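# Place the matching-width blank in the vise

## Task

Identify the plain metal blank whose width equals that of the dark setting master and set it into the vise: resting on the two low parallel bars between the jaws, either its original face up or flipped over, and butted against both the fixed jaw (the end block without hoses) and the work stop (the short rod between the jaws). All other blocks must finish entirely on their own starting plate, original face up or flipped, not stacked on another block and not sitting on a plate pin. Anything held in place only by the robot at the end does not count, and nothing the robot is touching at the end may drop by more than about a fingernail's width once released.

## Robot and tools

Robot: two FANUC CRX arms, left_arm and right_arm, each with a Robotiq 140 mm two-finger gripper. Bases in the scene frame: left_arm at (+0.038, +0.335, 0) m, right_arm at (+0.015, -0.498, 0) m. The names do not describe image sides. Scene frame: origin on the table top midway between the arms, +z up, +x outward over the table, left_arm on the +y side. Cameras: cam_high and cam_low, each 672x504. A job sheet reference image can be shown with show_instructions (no arguments).

Gripper frame: fingers point along the gripper's +z; they open and close along its y. end_effector_position is the point between the closed pads; closed fingertips extend about 33 mm past it (about 9 mm when fully open). Closing pushes the tips roughly 24 mm farther out, so keep that clearance above surfaces.

The 20-number row (used by execute_actions and move): one flat list covering both arms. First left_arm: x, y, z (metres, absolute position in the scene frame), qw, qx, qy, qz (absolute orientation quaternion, w first, scene frame), then gripper position, force_limit, speed. Then the same ten for right_arm. The last three per arm are each in [-1, 1]. position: +1 fully open (140 mm), about -0.8 pads touch, -1 closes until blocked. force_limit: roughly 14 N at -1, 60 N at 0, 107 N at +1. speed: about 30, 140 and 250 mm/s at -1, 0, +1. Every row must carry both arms; to keep an arm still, repeat its last reported pose and its current three gripper numbers (a 0 there is a real command). To hold an orientation steady, resend the same target quaternion each time rather than the drifted reported one. A target more than 0.6 m from the arm's last reported position along any gripper axis gets the whole call refused.

execute_actions: argument actions, a list of at most one item, plus optional pictures (boolean). Empty list: just report the state. An action {"rows": [...], "steps": n} gives 1 to 15 rows, each applied for one 1/30 s step; n is at most 15 (default 15) and the final row repeats if rows run short. A wait {"steps": n} (up to 300) sends nothing and returns n steps after the previous result, counting your reply time.

move: argument target (one 20-number row, absolute poses) and speed (m/s, 0.002 to 0.5, default 0.25; turning limited to twice that in rad/s). Both grippers travel straight toward their poses, finishing together within 0.5 to 10 s; longer paths are cut off at 10 s. Gripper numbers are sent at the start. It does not avoid obstacles or the other arm, may overshoot speed near a straight arm, and ends once paths finish and everything is still (or 5 s later). Its result has a move: line with the outcome (done, off_target, moving, held, fault) and which limits acted (paced = pose clipped; held = a check blocked some steps, after which the arm may jump fast), plus each gripper's distance from its target.

wait: argument seconds (0 to 10); nothing new is sent. zoom_image: camera (cam_high or cam_low) and region [x0, y0, x1, y1] in pixels, origin top-left, at most 504x504. read_manual: optional section, only "licences". finished_scene: pass the current scene number; this is final and the result reports success.

Control details: each step the commanded pose is clamped to within 70 mm and 16 degrees of the measured one; inverse kinematics favours position over orientation. After an action, an arm continues only to its last clamped pose, so read the result and send the remainder. Printed hand positions can be off, more so at long reach.

Result lines: the state line gives each gripper's position and quaternion. Hand target shows where the controller is now driving. HELD marks steps where your row (or part) was not sent; pose unreachable means the clearance check altered or blocked that arm's command. object_status: 0 moving, 1 blocked while opening, 2 blocked while closing (a grip), 3 reached the requested position or pads met. To grip, send -1 and confirm 2. To squeeze harder while gripping, raise force_limit and shift position slightly (for example -1 to -0.98). position_measured is in counts: 3 open, 230 pads touching. Flange force estimates outside force on the gripper including held weight; it is noisy. MOTOR HOT warns of overheating; OVER-TEMPERATURE FAULT means brakes engaged until cooled.

Cautions: the arms are stiff, so aiming even slightly beyond a firm contact can cause a fault; faster moves hit harder. Reaching a joint load limit (142 N m for waist, shoulder, elbow; 35.6 N m for the three wrist joints, held weight included) or 150 N of external force stops that arm for 10 s. Do not let the arms collide or press each other. Do not drop or knock anything off the table, avoid slams and hard pushes, and expect occasional tugs on held parts or nudges to loose ones. Release the blank so it rests stably on the bars by itself. Smooth, efficient motion is preferred.

Each tool is called after "Emit:" as name(argument=value, ...) on one line, values as JSON.

## Session

Emit:
show_instructions()

Emit:
execute_actions(actions=[])

Reference images for this scene: job sheet 1.

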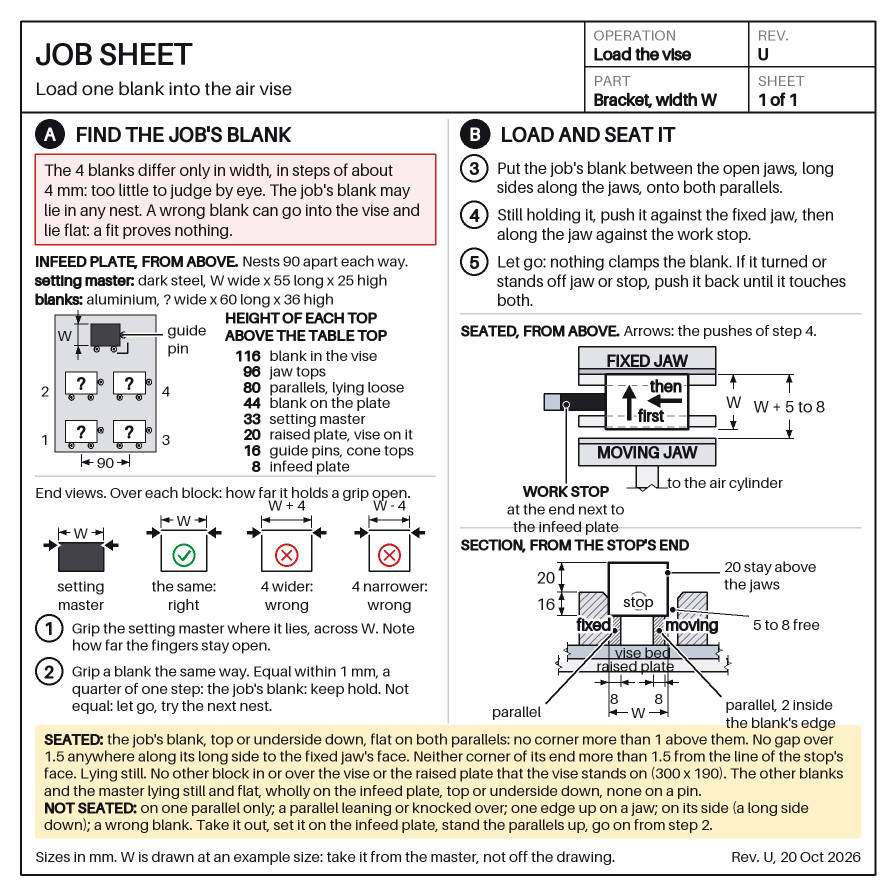

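Scene clock: 0.00 s of 6600.00 s.
left_arm: end_effector_position=(+0.6624, -0.1690, +0.1473) position_measured=3 object_status=3 end_effector_quat_wxyz=(+0.178, -0.202, +0.959, -0.087) | right_arm: end_effector_position=(+0.6094, -0.5437, +0.3508) position_measured=3 object_status=3 end_effector_quat_wxyz=(+0.146, +0.687, +0.710, -0.047)
Joint positions: left_arm=[-0.632  0.62   0.562 -0.137 -1.137 -0.549] | right_arm=[ 0.521  0.282  0.453  0.307 -1.683  2.896]
Joint velocities: left_arm=[-0.001 -0.001 -0.     0.     0.    -0.   ] | right_arm=[-0.002  0.    -0.001 -0.001  0.001  0.   ]
Flange force (N, the push that the arm receives, along the gripper's own x y z axes): no reading
Hand target (left_arm): +0.662, -0.169, +0.147; +0.178, -0.202, +0.959, -0.087
Hand target (right_arm): +0.609, -0.544, +0.351; +0.146, +0.687, +0.710, -0.047

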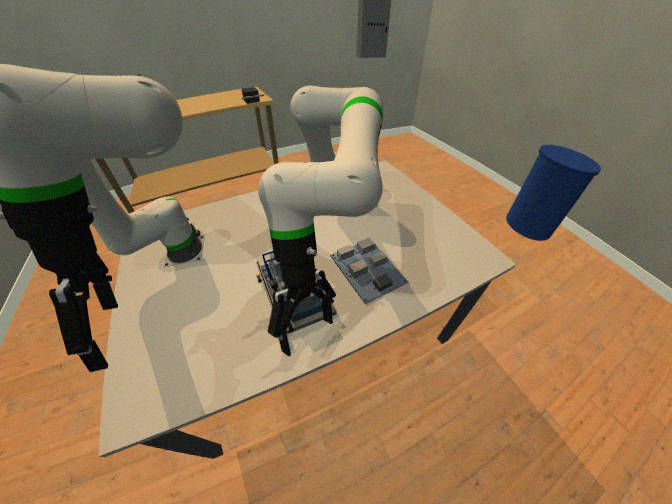

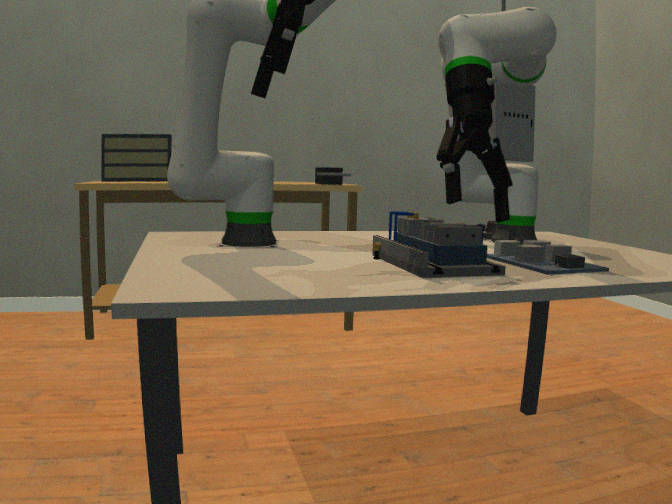

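Emit:
zoom_image(camera="cam_high", region=[320, 220, 440, 310])

Emit:
move(target=[0.58,0.0,0.19,0,-0.72,0.694,0,-0.05,-0.6,0,0.6094,-0.5437,0.3508,0.146,0.687,0.710,-0.047,1,0,0])

Emit:
zoom_image(camera="cam_low", region=[480, 190, 640, 290])

Region (320, 220, 440, 310) of cam_high's 672x504 image, scaled by 4.200, with more detail than that image has; it fills the top 378 rows of this view, and the rest is white.

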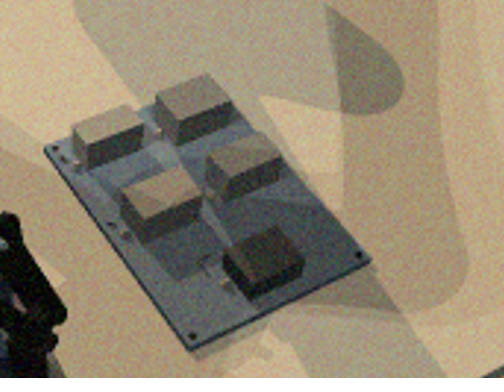

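Scene clock: 11.47 s of 6600.00 s.
left_arm: end_effector_position=(+0.5799, +0.0001, +0.1898) position_measured=135 object_status=3 end_effector_quat_wxyz=(-0.001, +0.720, -0.694, -0.000) | right_arm: end_effector_position=(+0.6094, -0.5437, +0.3508) position_measured=3 object_status=3 end_effector_quat_wxyz=(+0.146, +0.687, +0.710, -0.047)
Joint positions: left_arm=[-0.407  0.491  0.491 -0.001 -1.571  0.385] | right_arm=[ 0.52   0.282  0.453  0.305 -1.683  2.898]
Joint velocities: left_arm=[ 0.001 -0.001 -0.001  0.    -0.001  0.003] | right_arm=[ 0.    -0.001  0.001 -0.001  0.002  0.   ]
Flange force (N, the push that the arm receives, along the gripper's own x y z axes): left_arm=[-1.0 2.1 4.0] | right_arm=[-1.6 2.5 -0.6]
Hand target (left_arm): +0.580, +0.000, +0.190; -0.000, +0.720, -0.694, -0.000
Hand target (right_arm): +0.609, -0.544, +0.351; +0.146, +0.687, +0.710, -0.047
Off the commanded pose (left_arm): 0.000 m, 0 deg.
Off the commanded pose (right_arm): 0.000 m, 0 deg.
After step 90, 5.53 s passed at rest.
move: done

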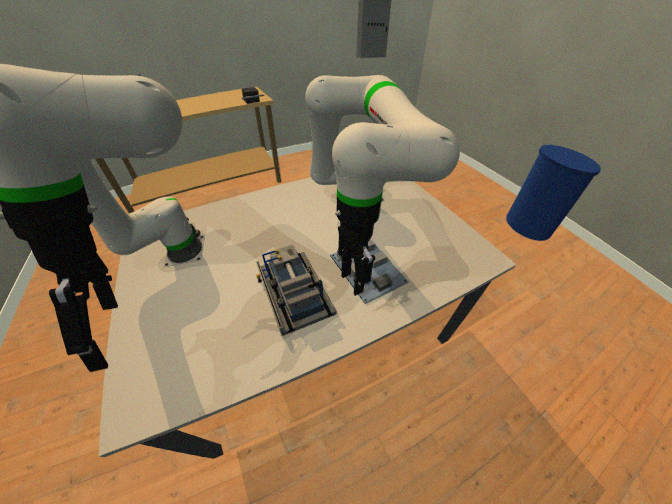

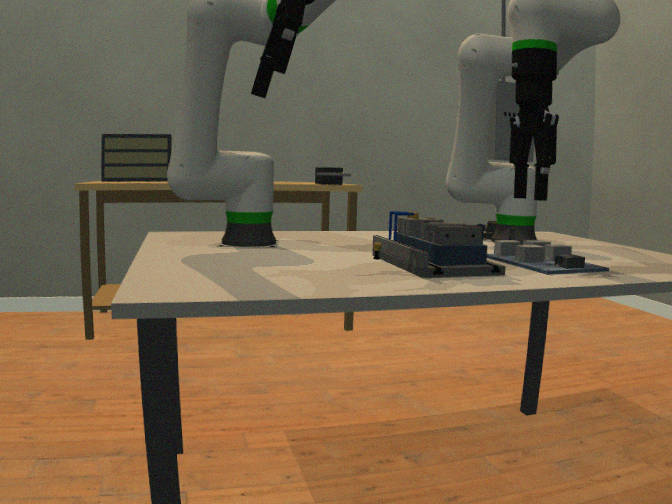

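Region (480, 190, 640, 290) of cam_low's 672x504 image, scaled by 3.150, with more detail than that image has; it fills the top 315 rows of this view, and the rest is white.

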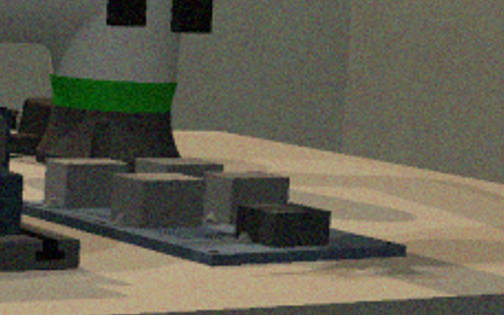

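Emit:
move(target=[0.543,0.148,0.085,0,0.722,-0.692,0,-0.05,-0.6,0,0.6094,-0.5437,0.3508,0.146,0.687,0.710,-0.047,1,0,0])

Emit:
move(target=[0.543,0.148,0.053,0,0.722,-0.692,0,-0.05,-0.6,0,0.6094,-0.5437,0.3508,0.146,0.687,0.710,-0.047,1,0,0], speed=0.04)

Emit:
move(target=[0.543,0.148,0.053,0,0.722,-0.692,0,-1,-0.6,-0.7,0.6094,-0.5437,0.3508,0.146,0.687,0.710,-0.047,1,0,0])

Emit:
zoom_image(camera="cam_high", region=[320, 220, 440, 310])

Emit:
zoom_image(camera="cam_high", region=[250, 245, 370, 345])

Scene clock: 25.90 s of 6600.00 s.
left_arm: end_effector_position=(+0.5427, +0.1481, +0.0851) position_measured=135 object_status=3 end_effector_quat_wxyz=(-0.000, +0.722, -0.692, -0.000) | right_arm: end_effector_position=(+0.6094, -0.5437, +0.3508) position_measured=3 object_status=3 end_effector_quat_wxyz=(+0.146, +0.687, +0.710, -0.047)
Joint positions: left_arm=[-0.169  0.283 -0.041 -0.    -1.247  0.153] | right_arm=[ 0.52   0.282  0.453  0.305 -1.683  2.898]
Joint velocities: left_arm=[ 0.002 -0.001 -0.003  0.001  0.003 -0.003] | right_arm=[ 0.001  0.     0.     0.    -0.    -0.   ]
Flange force (N, the push that the arm receives, along the gripper's own x y z axes): left_arm=[-3.6 1.2 2.3] | right_arm=[-1.9 1.3 -0.1]
Hand target (left_arm): +0.543, +0.148, +0.085; -0.000, +0.722, -0.692, -0.000
Hand target (right_arm): +0.609, -0.544, +0.351; +0.146, +0.687, +0.710, -0.047
Off the commanded pose (left_arm): 0.000 m, 0 deg.
Off the commanded pose (right_arm): 0.000 m, 0 deg.
After step 90, 10.20 s passed at rest.
move: done

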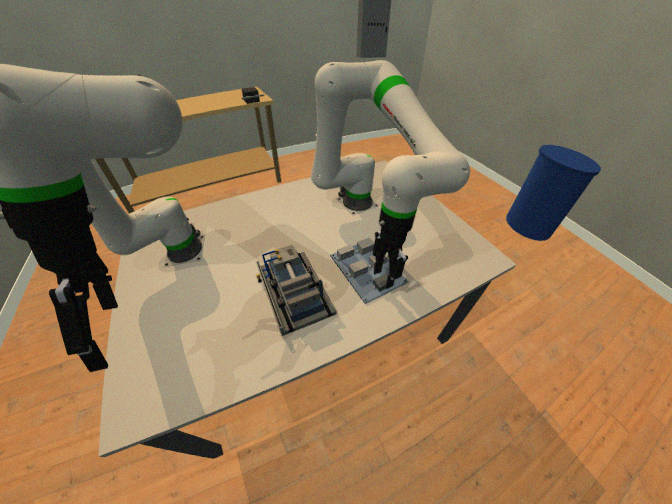

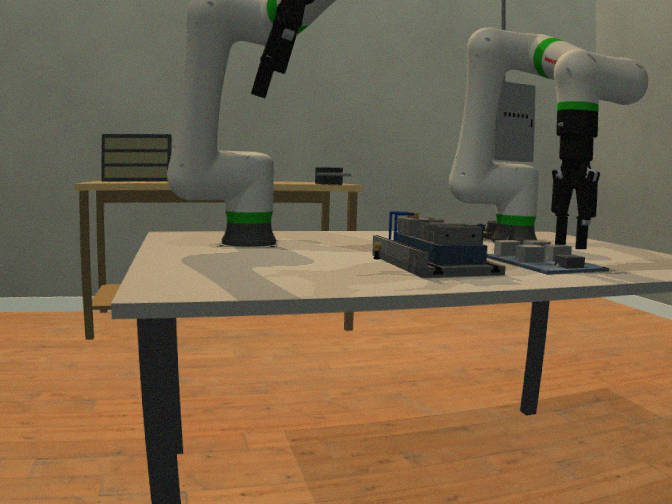

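Scene clock: 27.00 s of 6600.00 s.
left_arm: end_effector_position=(+0.5430, +0.1480, +0.0531) position_measured=135 object_status=3 end_effector_quat_wxyz=(+0.000, +0.722, -0.692, +0.000) | right_arm: end_effector_position=(+0.6094, -0.5437, +0.3508) position_measured=3 object_status=3 end_effector_quat_wxyz=(+0.146, +0.687, +0.710, -0.047)
Joint positions: left_arm=[-0.168  0.311 -0.085  0.    -1.175  0.152] | right_arm=[ 0.52   0.282  0.453  0.305 -1.683  2.898]
Joint velocities: left_arm=[-0.    -0.    -0.002  0.     0.002 -0.   ] | right_arm=[-0.     0.     0.001 -0.001 -0.001 -0.   ]
Flange force (N, the push that the arm receives, along the gripper's own x y z axes): left_arm=[-2.4 1.8 3.0] | right_arm=[-1.0 1.3 -0.3]
Hand target (left_arm): +0.543, +0.148, +0.053; +0.000, +0.722, -0.692, +0.000
Hand target (right_arm): +0.609, -0.544, +0.351; +0.146, +0.687, +0.710, -0.047
Off the commanded pose (left_arm): 0.000 m, 0 deg.
Off the commanded pose (right_arm): 0.000 m, 0 deg.
move: done

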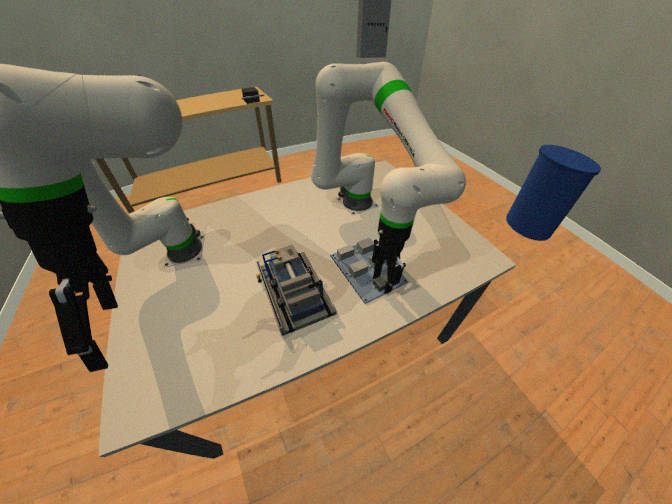

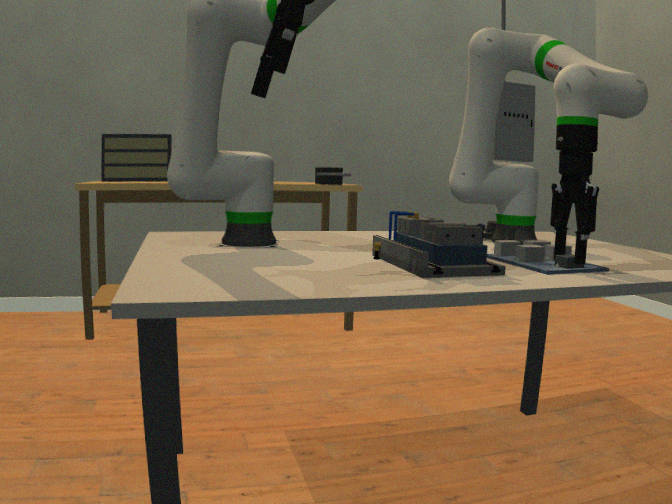

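Scene clock: 27.70 s of 6600.00 s.
left_arm: end_effector_position=(+0.5430, +0.1480, +0.0530) position_measured=169 object_status=2 end_effector_quat_wxyz=(+0.000, +0.722, -0.692, +0.000) | right_arm: end_effector_position=(+0.6094, -0.5437, +0.3508) position_measured=3 object_status=3 end_effector_quat_wxyz=(+0.146, +0.687, +0.710, -0.047)
Joint positions: left_arm=[-0.168  0.311 -0.085  0.    -1.175  0.153] | right_arm=[ 0.52   0.282  0.453  0.305 -1.683  2.898]
Joint velocities: left_arm=[ 0.001 -0.    -0.001  0.001 -0.     0.002] | right_arm=[ 0.001 -0.     0.001  0.001 -0.001  0.   ]
Flange force (N, the push that the arm receives, along the gripper's own x y z axes): left_arm=[-4.5 5.5 -9.7] | right_arm=[-1.1 3.9 -1.7]
Hand target (left_arm): +0.543, +0.148, +0.053; +0.000, +0.722, -0.692, +0.000
Hand target (right_arm): +0.609, -0.544, +0.351; +0.146, +0.687, +0.710, -0.047
Off the commanded pose (left_arm): 0.000 m, 0 deg.
Off the commanded pose (right_arm): 0.000 m, 0 deg.
move: done

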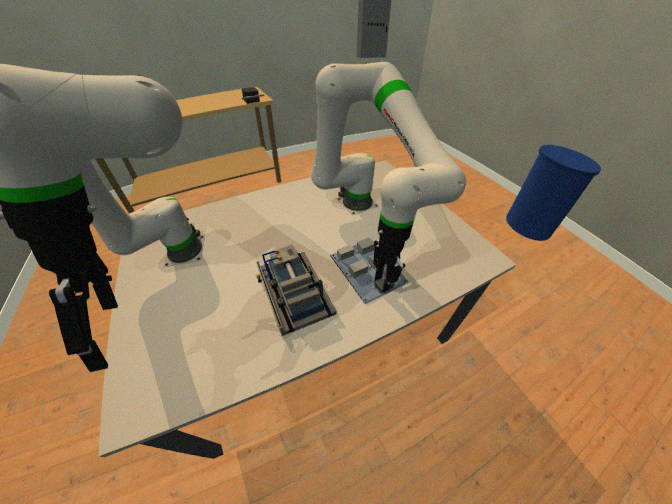

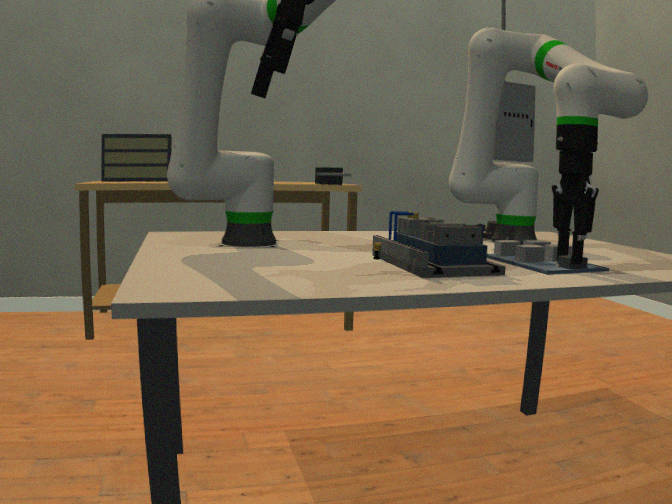

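Region (320, 220, 440, 310) of cam_high's 672x504 image, scaled by 4.200, with more detail than that image has; it fills the top 378 rows of this view, and the rest is white.

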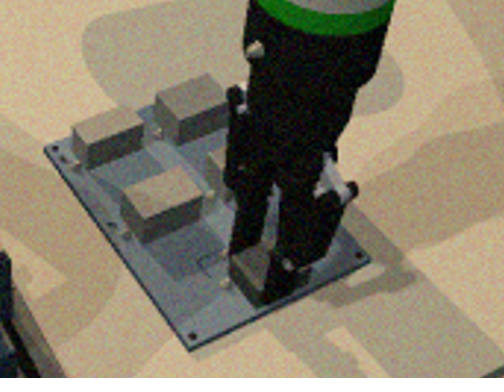

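Region (250, 245, 370, 345) of cam_high's 672x504 image, scaled by 4.200, with more detail than that image has.

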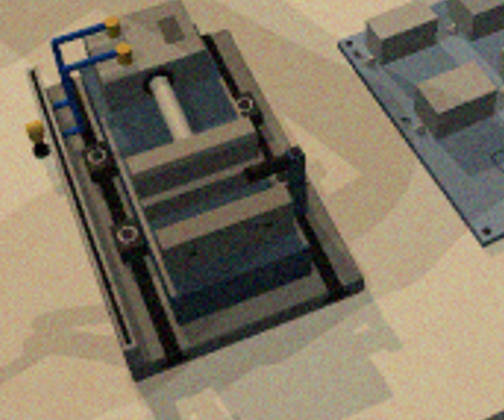

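Emit:
move(target=[0.539,0.148,0.0535,0,0.722,-0.692,0,-1,-0.6,-0.7,0.6094,-0.5437,0.3508,0.146,0.687,0.710,-0.047,1,0,0], speed=0.03)

Emit:
move(target=[0.539,0.148,0.0535,0,0.722,-0.692,0,-0.05,-0.6,0,0.6094,-0.5437,0.3508,0.146,0.687,0.710,-0.047,1,0,0])

Emit:
move(target=[0.535,0.146,0.09,0,0.722,-0.692,0,-0.05,-0.6,0,0.6094,-0.5437,0.3508,0.146,0.687,0.710,-0.047,1,0,0])

Emit:
move(target=[0.45,0.103,0.088,0,0.722,-0.692,0,-0.05,-0.6,0,0.6094,-0.5437,0.3508,0.146,0.687,0.710,-0.047,1,0,0])

Emit:
move(target=[0.45,0.103,0.062,0,0.722,-0.692,0,-0.05,-0.6,0,0.6094,-0.5437,0.3508,0.146,0.687,0.710,-0.047,1,0,0], speed=0.04)

Emit:
move(target=[0.45,0.103,0.062,0,0.722,-0.692,0,-1,-0.6,-0.7,0.6094,-0.5437,0.3508,0.146,0.687,0.710,-0.047,1,0,0])

Emit:
zoom_image(camera="cam_high", region=[320, 220, 440, 310])

Scene clock: 44.50 s of 6600.00 s.
left_arm: end_effector_position=(+0.5390, +0.1480, +0.0535) position_measured=169 object_status=2 end_effector_quat_wxyz=(-0.000, +0.722, -0.692, -0.000) | right_arm: end_effector_position=(+0.6094, -0.5437, +0.3508) position_measured=3 object_status=3 end_effector_quat_wxyz=(+0.146, +0.687, +0.710, -0.047)
Joint positions: left_arm=[-0.169  0.302 -0.096 -0.    -1.173  0.153] | right_arm=[ 0.52   0.282  0.453  0.305 -1.683  2.898]
Joint velocities: left_arm=[-0.    -0.001 -0.002 -0.002  0.     0.001] | right_arm=[-0.     0.     0.001  0.     0.    -0.   ]
Flange force (N, the push that the arm receives, along the gripper's own x y z axes): left_arm=[-3.3 4.4 8.4] | right_arm=[-1.4 4.0 -1.8]
Hand target (left_arm): +0.539, +0.148, +0.054; +0.000, +0.722, -0.692, +0.000
Hand target (right_arm): +0.609, -0.544, +0.351; +0.146, +0.687, +0.710, -0.047
Off the commanded pose (left_arm): 0.000 m, 0 deg.
Off the commanded pose (right_arm): 0.000 m, 0 deg.
After step 90, 13.10 s passed at rest.
move: done

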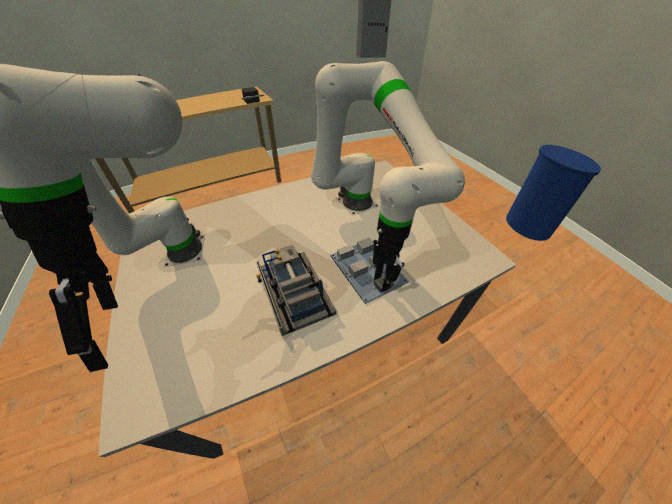

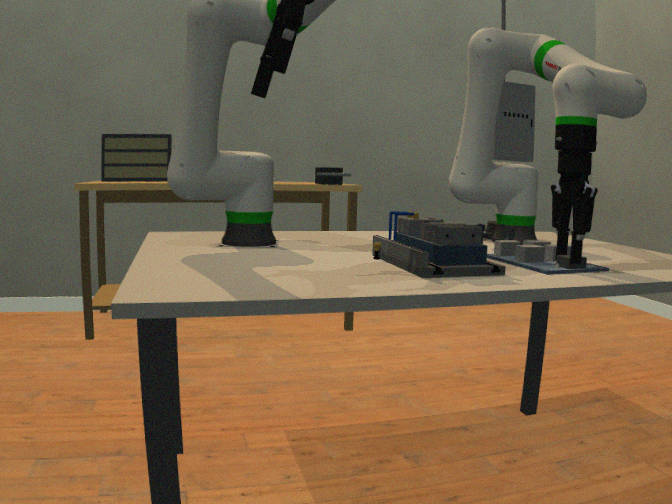

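Scene clock: 45.20 s of 6600.00 s.
left_arm: end_effector_position=(+0.5390, +0.1480, +0.0535) position_measured=135 object_status=3 end_effector_quat_wxyz=(-0.000, +0.722, -0.692, -0.000) | right_arm: end_effector_position=(+0.6094, -0.5437, +0.3508) position_measured=3 object_status=3 end_effector_quat_wxyz=(+0.146, +0.687, +0.710, -0.047)
Joint positions: left_arm=[-0.169  0.302 -0.096 -0.    -1.173  0.153] | right_arm=[ 0.52   0.282  0.453  0.305 -1.683  2.898]
Joint velocities: left_arm=[-0.     0.001  0.001 -0.     0.    -0.   ] | right_arm=[-0.    -0.    -0.001 -0.001  0.001 -0.   ]
Flange force (N, the push that the arm receives, along the gripper's own x y z axes): left_arm=[-2.7 2.8 1.9] | right_arm=[-1.9 2.8 -0.6]
Hand target (left_arm): +0.539, +0.148, +0.053; -0.000, +0.722, -0.692, -0.000
Hand target (right_arm): +0.609, -0.544, +0.351; +0.146, +0.687, +0.710, -0.047
Off the commanded pose (left_arm): 0.000 m, 0 deg.
Off the commanded pose (right_arm): 0.000 m, 0 deg.
move: done

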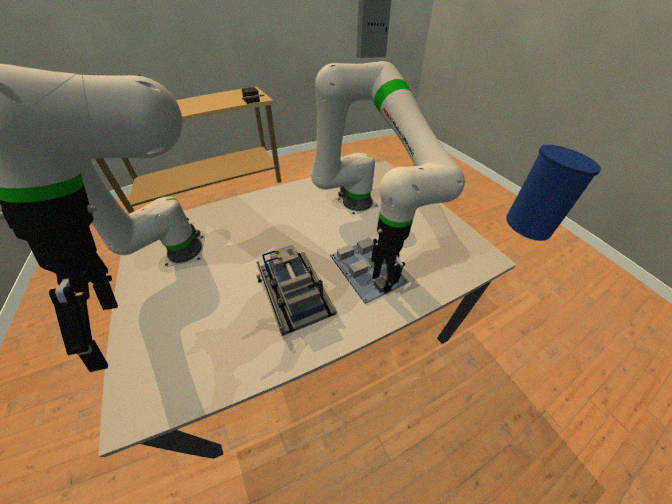

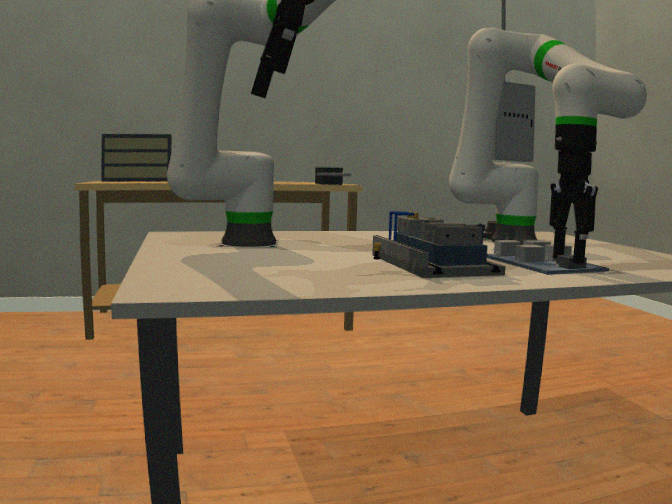

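Scene clock: 45.97 s of 6600.00 s.
left_arm: end_effector_position=(+0.5350, +0.1460, +0.0899) position_measured=135 object_status=3 end_effector_quat_wxyz=(+0.000, +0.722, -0.692, +0.000) | right_arm: end_effector_position=(+0.6094, -0.5437, +0.3508) position_measured=3 object_status=3 end_effector_quat_wxyz=(+0.146, +0.687, +0.710, -0.047)
Joint positions: left_arm=[-0.174  0.264 -0.054  0.    -1.253  0.158] | right_arm=[ 0.52   0.282  0.453  0.305 -1.683  2.898]
Joint velocities: left_arm=[ 0.    -0.     0.001 -0.    -0.002  0.001] | right_arm=[ 0.    -0.    -0.001 -0.    -0.    -0.   ]
Flange force (N, the push that the arm receives, along the gripper's own x y z axes): left_arm=[-3.0 5.7 2.3] | right_arm=[-1.2 2.6 -1.1]
Hand target (left_arm): +0.535, +0.146, +0.090; -0.000, +0.722, -0.692, -0.000
Hand target (right_arm): +0.609, -0.544, +0.351; +0.146, +0.687, +0.710, -0.047
Off the commanded pose (left_arm): 0.000 m, 0 deg.
Off the commanded pose (right_arm): 0.000 m, 0 deg.
move: done

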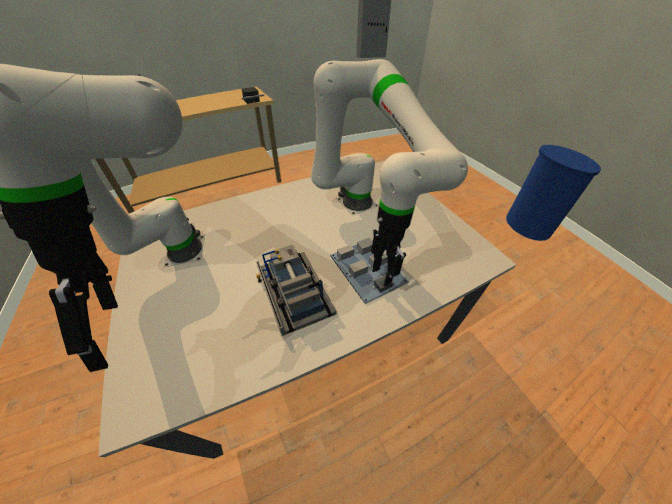

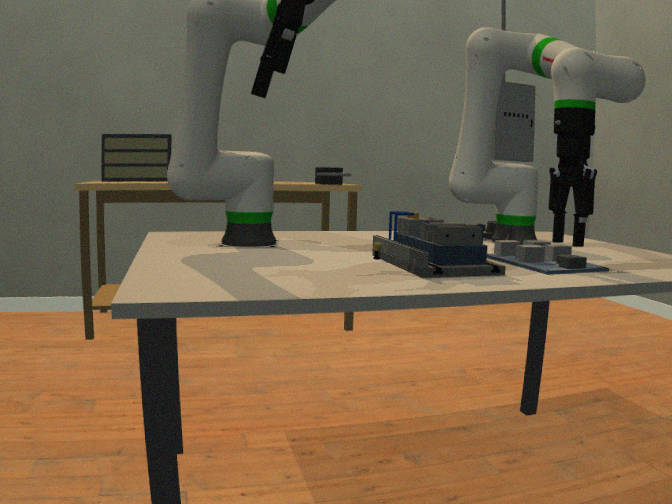

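Scene clock: 46.83 s of 6600.00 s.
left_arm: end_effector_position=(+0.4501, +0.1028, +0.0881) position_measured=135 object_status=3 end_effector_quat_wxyz=(+0.000, +0.722, -0.692, +0.000) | right_arm: end_effector_position=(+0.6094, -0.5437, +0.3508) position_measured=3 object_status=3 end_effector_quat_wxyz=(+0.146, +0.687, +0.710, -0.047)
Joint positions: left_arm=[-0.292  0.123 -0.227  0.    -1.221  0.276] | right_arm=[ 0.52   0.282  0.453  0.305 -1.683  2.898]
Joint velocities: left_arm=[-0.001 -0.003 -0.002 -0.001  0.001  0.001] | right_arm=[-0.001 -0.     0.001  0.     0.     0.   ]
Flange force (N, the push that the arm receives, along the gripper's own x y z axes): left_arm=[-0.5 -1.7 1.8] | right_arm=[-0.6 0.9 -0.6]
Hand target (left_arm): +0.450, +0.103, +0.088; +0.000, +0.722, -0.692, +0.000
Hand target (right_arm): +0.609, -0.544, +0.351; +0.146, +0.687, +0.710, -0.047
Off the commanded pose (left_arm): 0.000 m, 0 deg.
Off the commanded pose (right_arm): 0.000 m, 0 deg.
move: done

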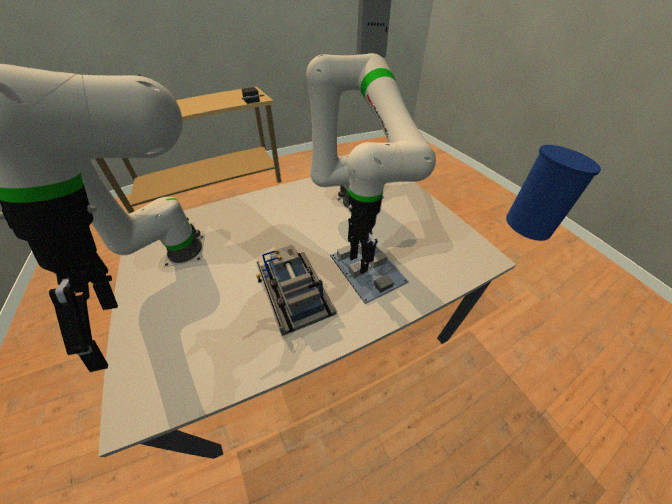

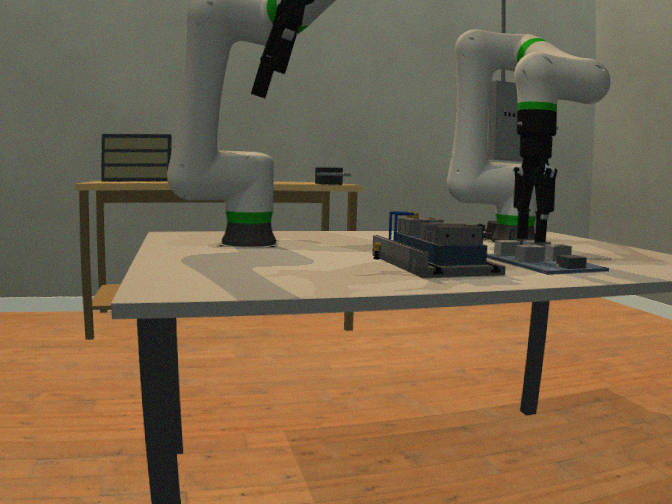

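Scene clock: 47.80 s of 6600.00 s.
left_arm: end_effector_position=(+0.4500, +0.1030, +0.0621) position_measured=135 object_status=3 end_effector_quat_wxyz=(-0.000, +0.722, -0.692, +0.000) | right_arm: end_effector_position=(+0.6094, -0.5437, +0.3508) position_measured=3 object_status=3 end_effector_quat_wxyz=(+0.146, +0.687, +0.710, -0.047)
Joint positions: left_arm=[-0.292  0.147 -0.264 -0.    -1.159  0.276] | right_arm=[ 0.52   0.282  0.453  0.305 -1.683  2.898]
Joint velocities: left_arm=[-0.001  0.    -0.001 -0.     0.002  0.   ] | right_arm=[ 0.002 -0.     0.001  0.     0.001  0.   ]
Flange force (N, the push that the arm receives, along the gripper's own x y z axes): left_arm=[-4.1 1.5 2.0] | right_arm=[-1.1 1.8 -0.6]
Hand target (left_arm): +0.450, +0.103, +0.062; +0.000, +0.722, -0.692, +0.000
Hand target (right_arm): +0.609, -0.544, +0.351; +0.146, +0.687, +0.710, -0.047
Off the commanded pose (left_arm): 0.000 m, 0 deg.
Off the commanded pose (right_arm): 0.000 m, 0 deg.
move: done

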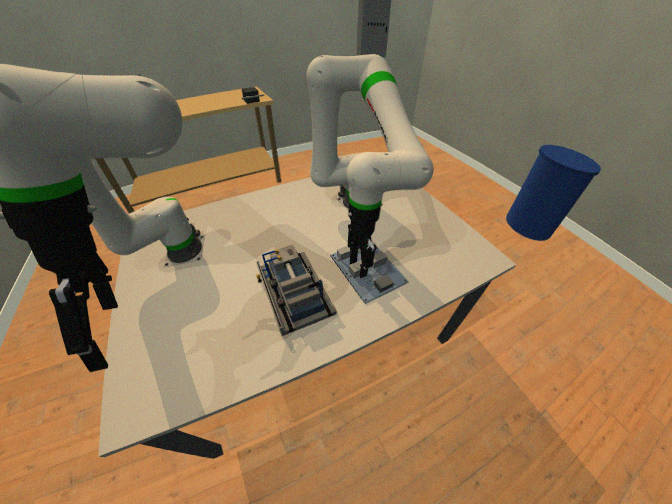

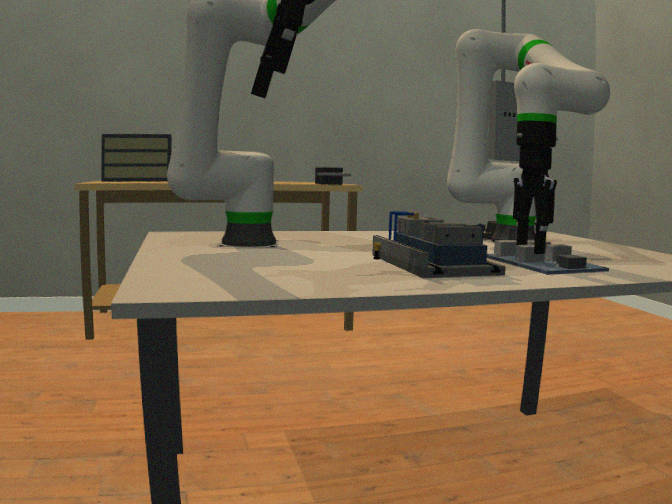

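Scene clock: 48.50 s of 6600.00 s.
left_arm: end_effector_position=(+0.4500, +0.1030, +0.0620) position_measured=175 object_status=2 end_effector_quat_wxyz=(-0.000, +0.722, -0.692, +0.000) | right_arm: end_effector_position=(+0.6094, -0.5437, +0.3508) position_measured=3 object_status=3 end_effector_quat_wxyz=(+0.146, +0.687, +0.710, -0.047)
Joint positions: left_arm=[-0.292  0.147 -0.264 -0.    -1.159  0.276] | right_arm=[ 0.52   0.282  0.453  0.305 -1.683  2.898]
Joint velocities: left_arm=[ 0.     0.001 -0.001 -0.     0.    -0.   ] | right_arm=[-0.003  0.001 -0.001  0.    -0.001 -0.   ]
Flange force (N, the push that the arm receives, along the gripper's own x y z axes): left_arm=[-3.3 2.7 -8.1] | right_arm=[-3.2 2.9 -0.6]
Hand target (left_arm): +0.450, +0.103, +0.062; -0.000, +0.722, -0.692, -0.000
Hand target (right_arm): +0.609, -0.544, +0.351; +0.146, +0.687, +0.710, -0.047
Off the commanded pose (left_arm): 0.000 m, 0 deg.
Off the commanded pose (right_arm): 0.000 m, 0 deg.
move: done

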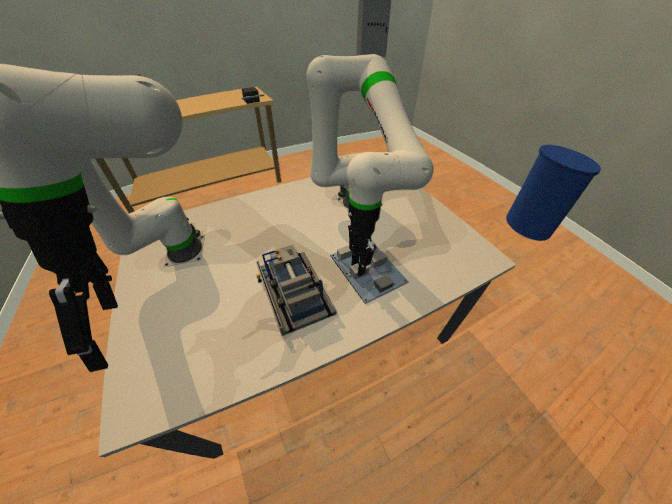

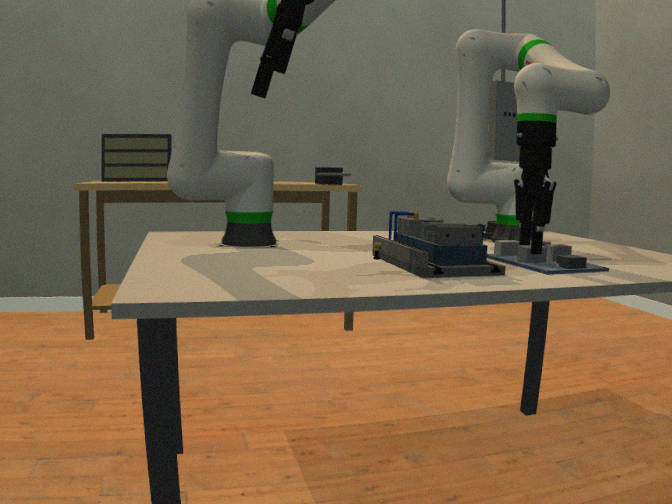

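Region (320, 220, 440, 310) of cam_high's 672x504 image, scaled by 4.200, with more detail than that image has; it fills the top 378 rows of this view, and the rest is white.

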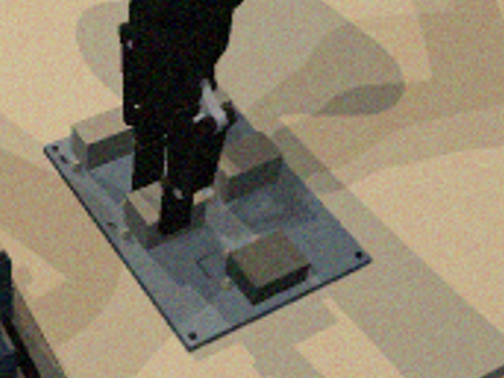

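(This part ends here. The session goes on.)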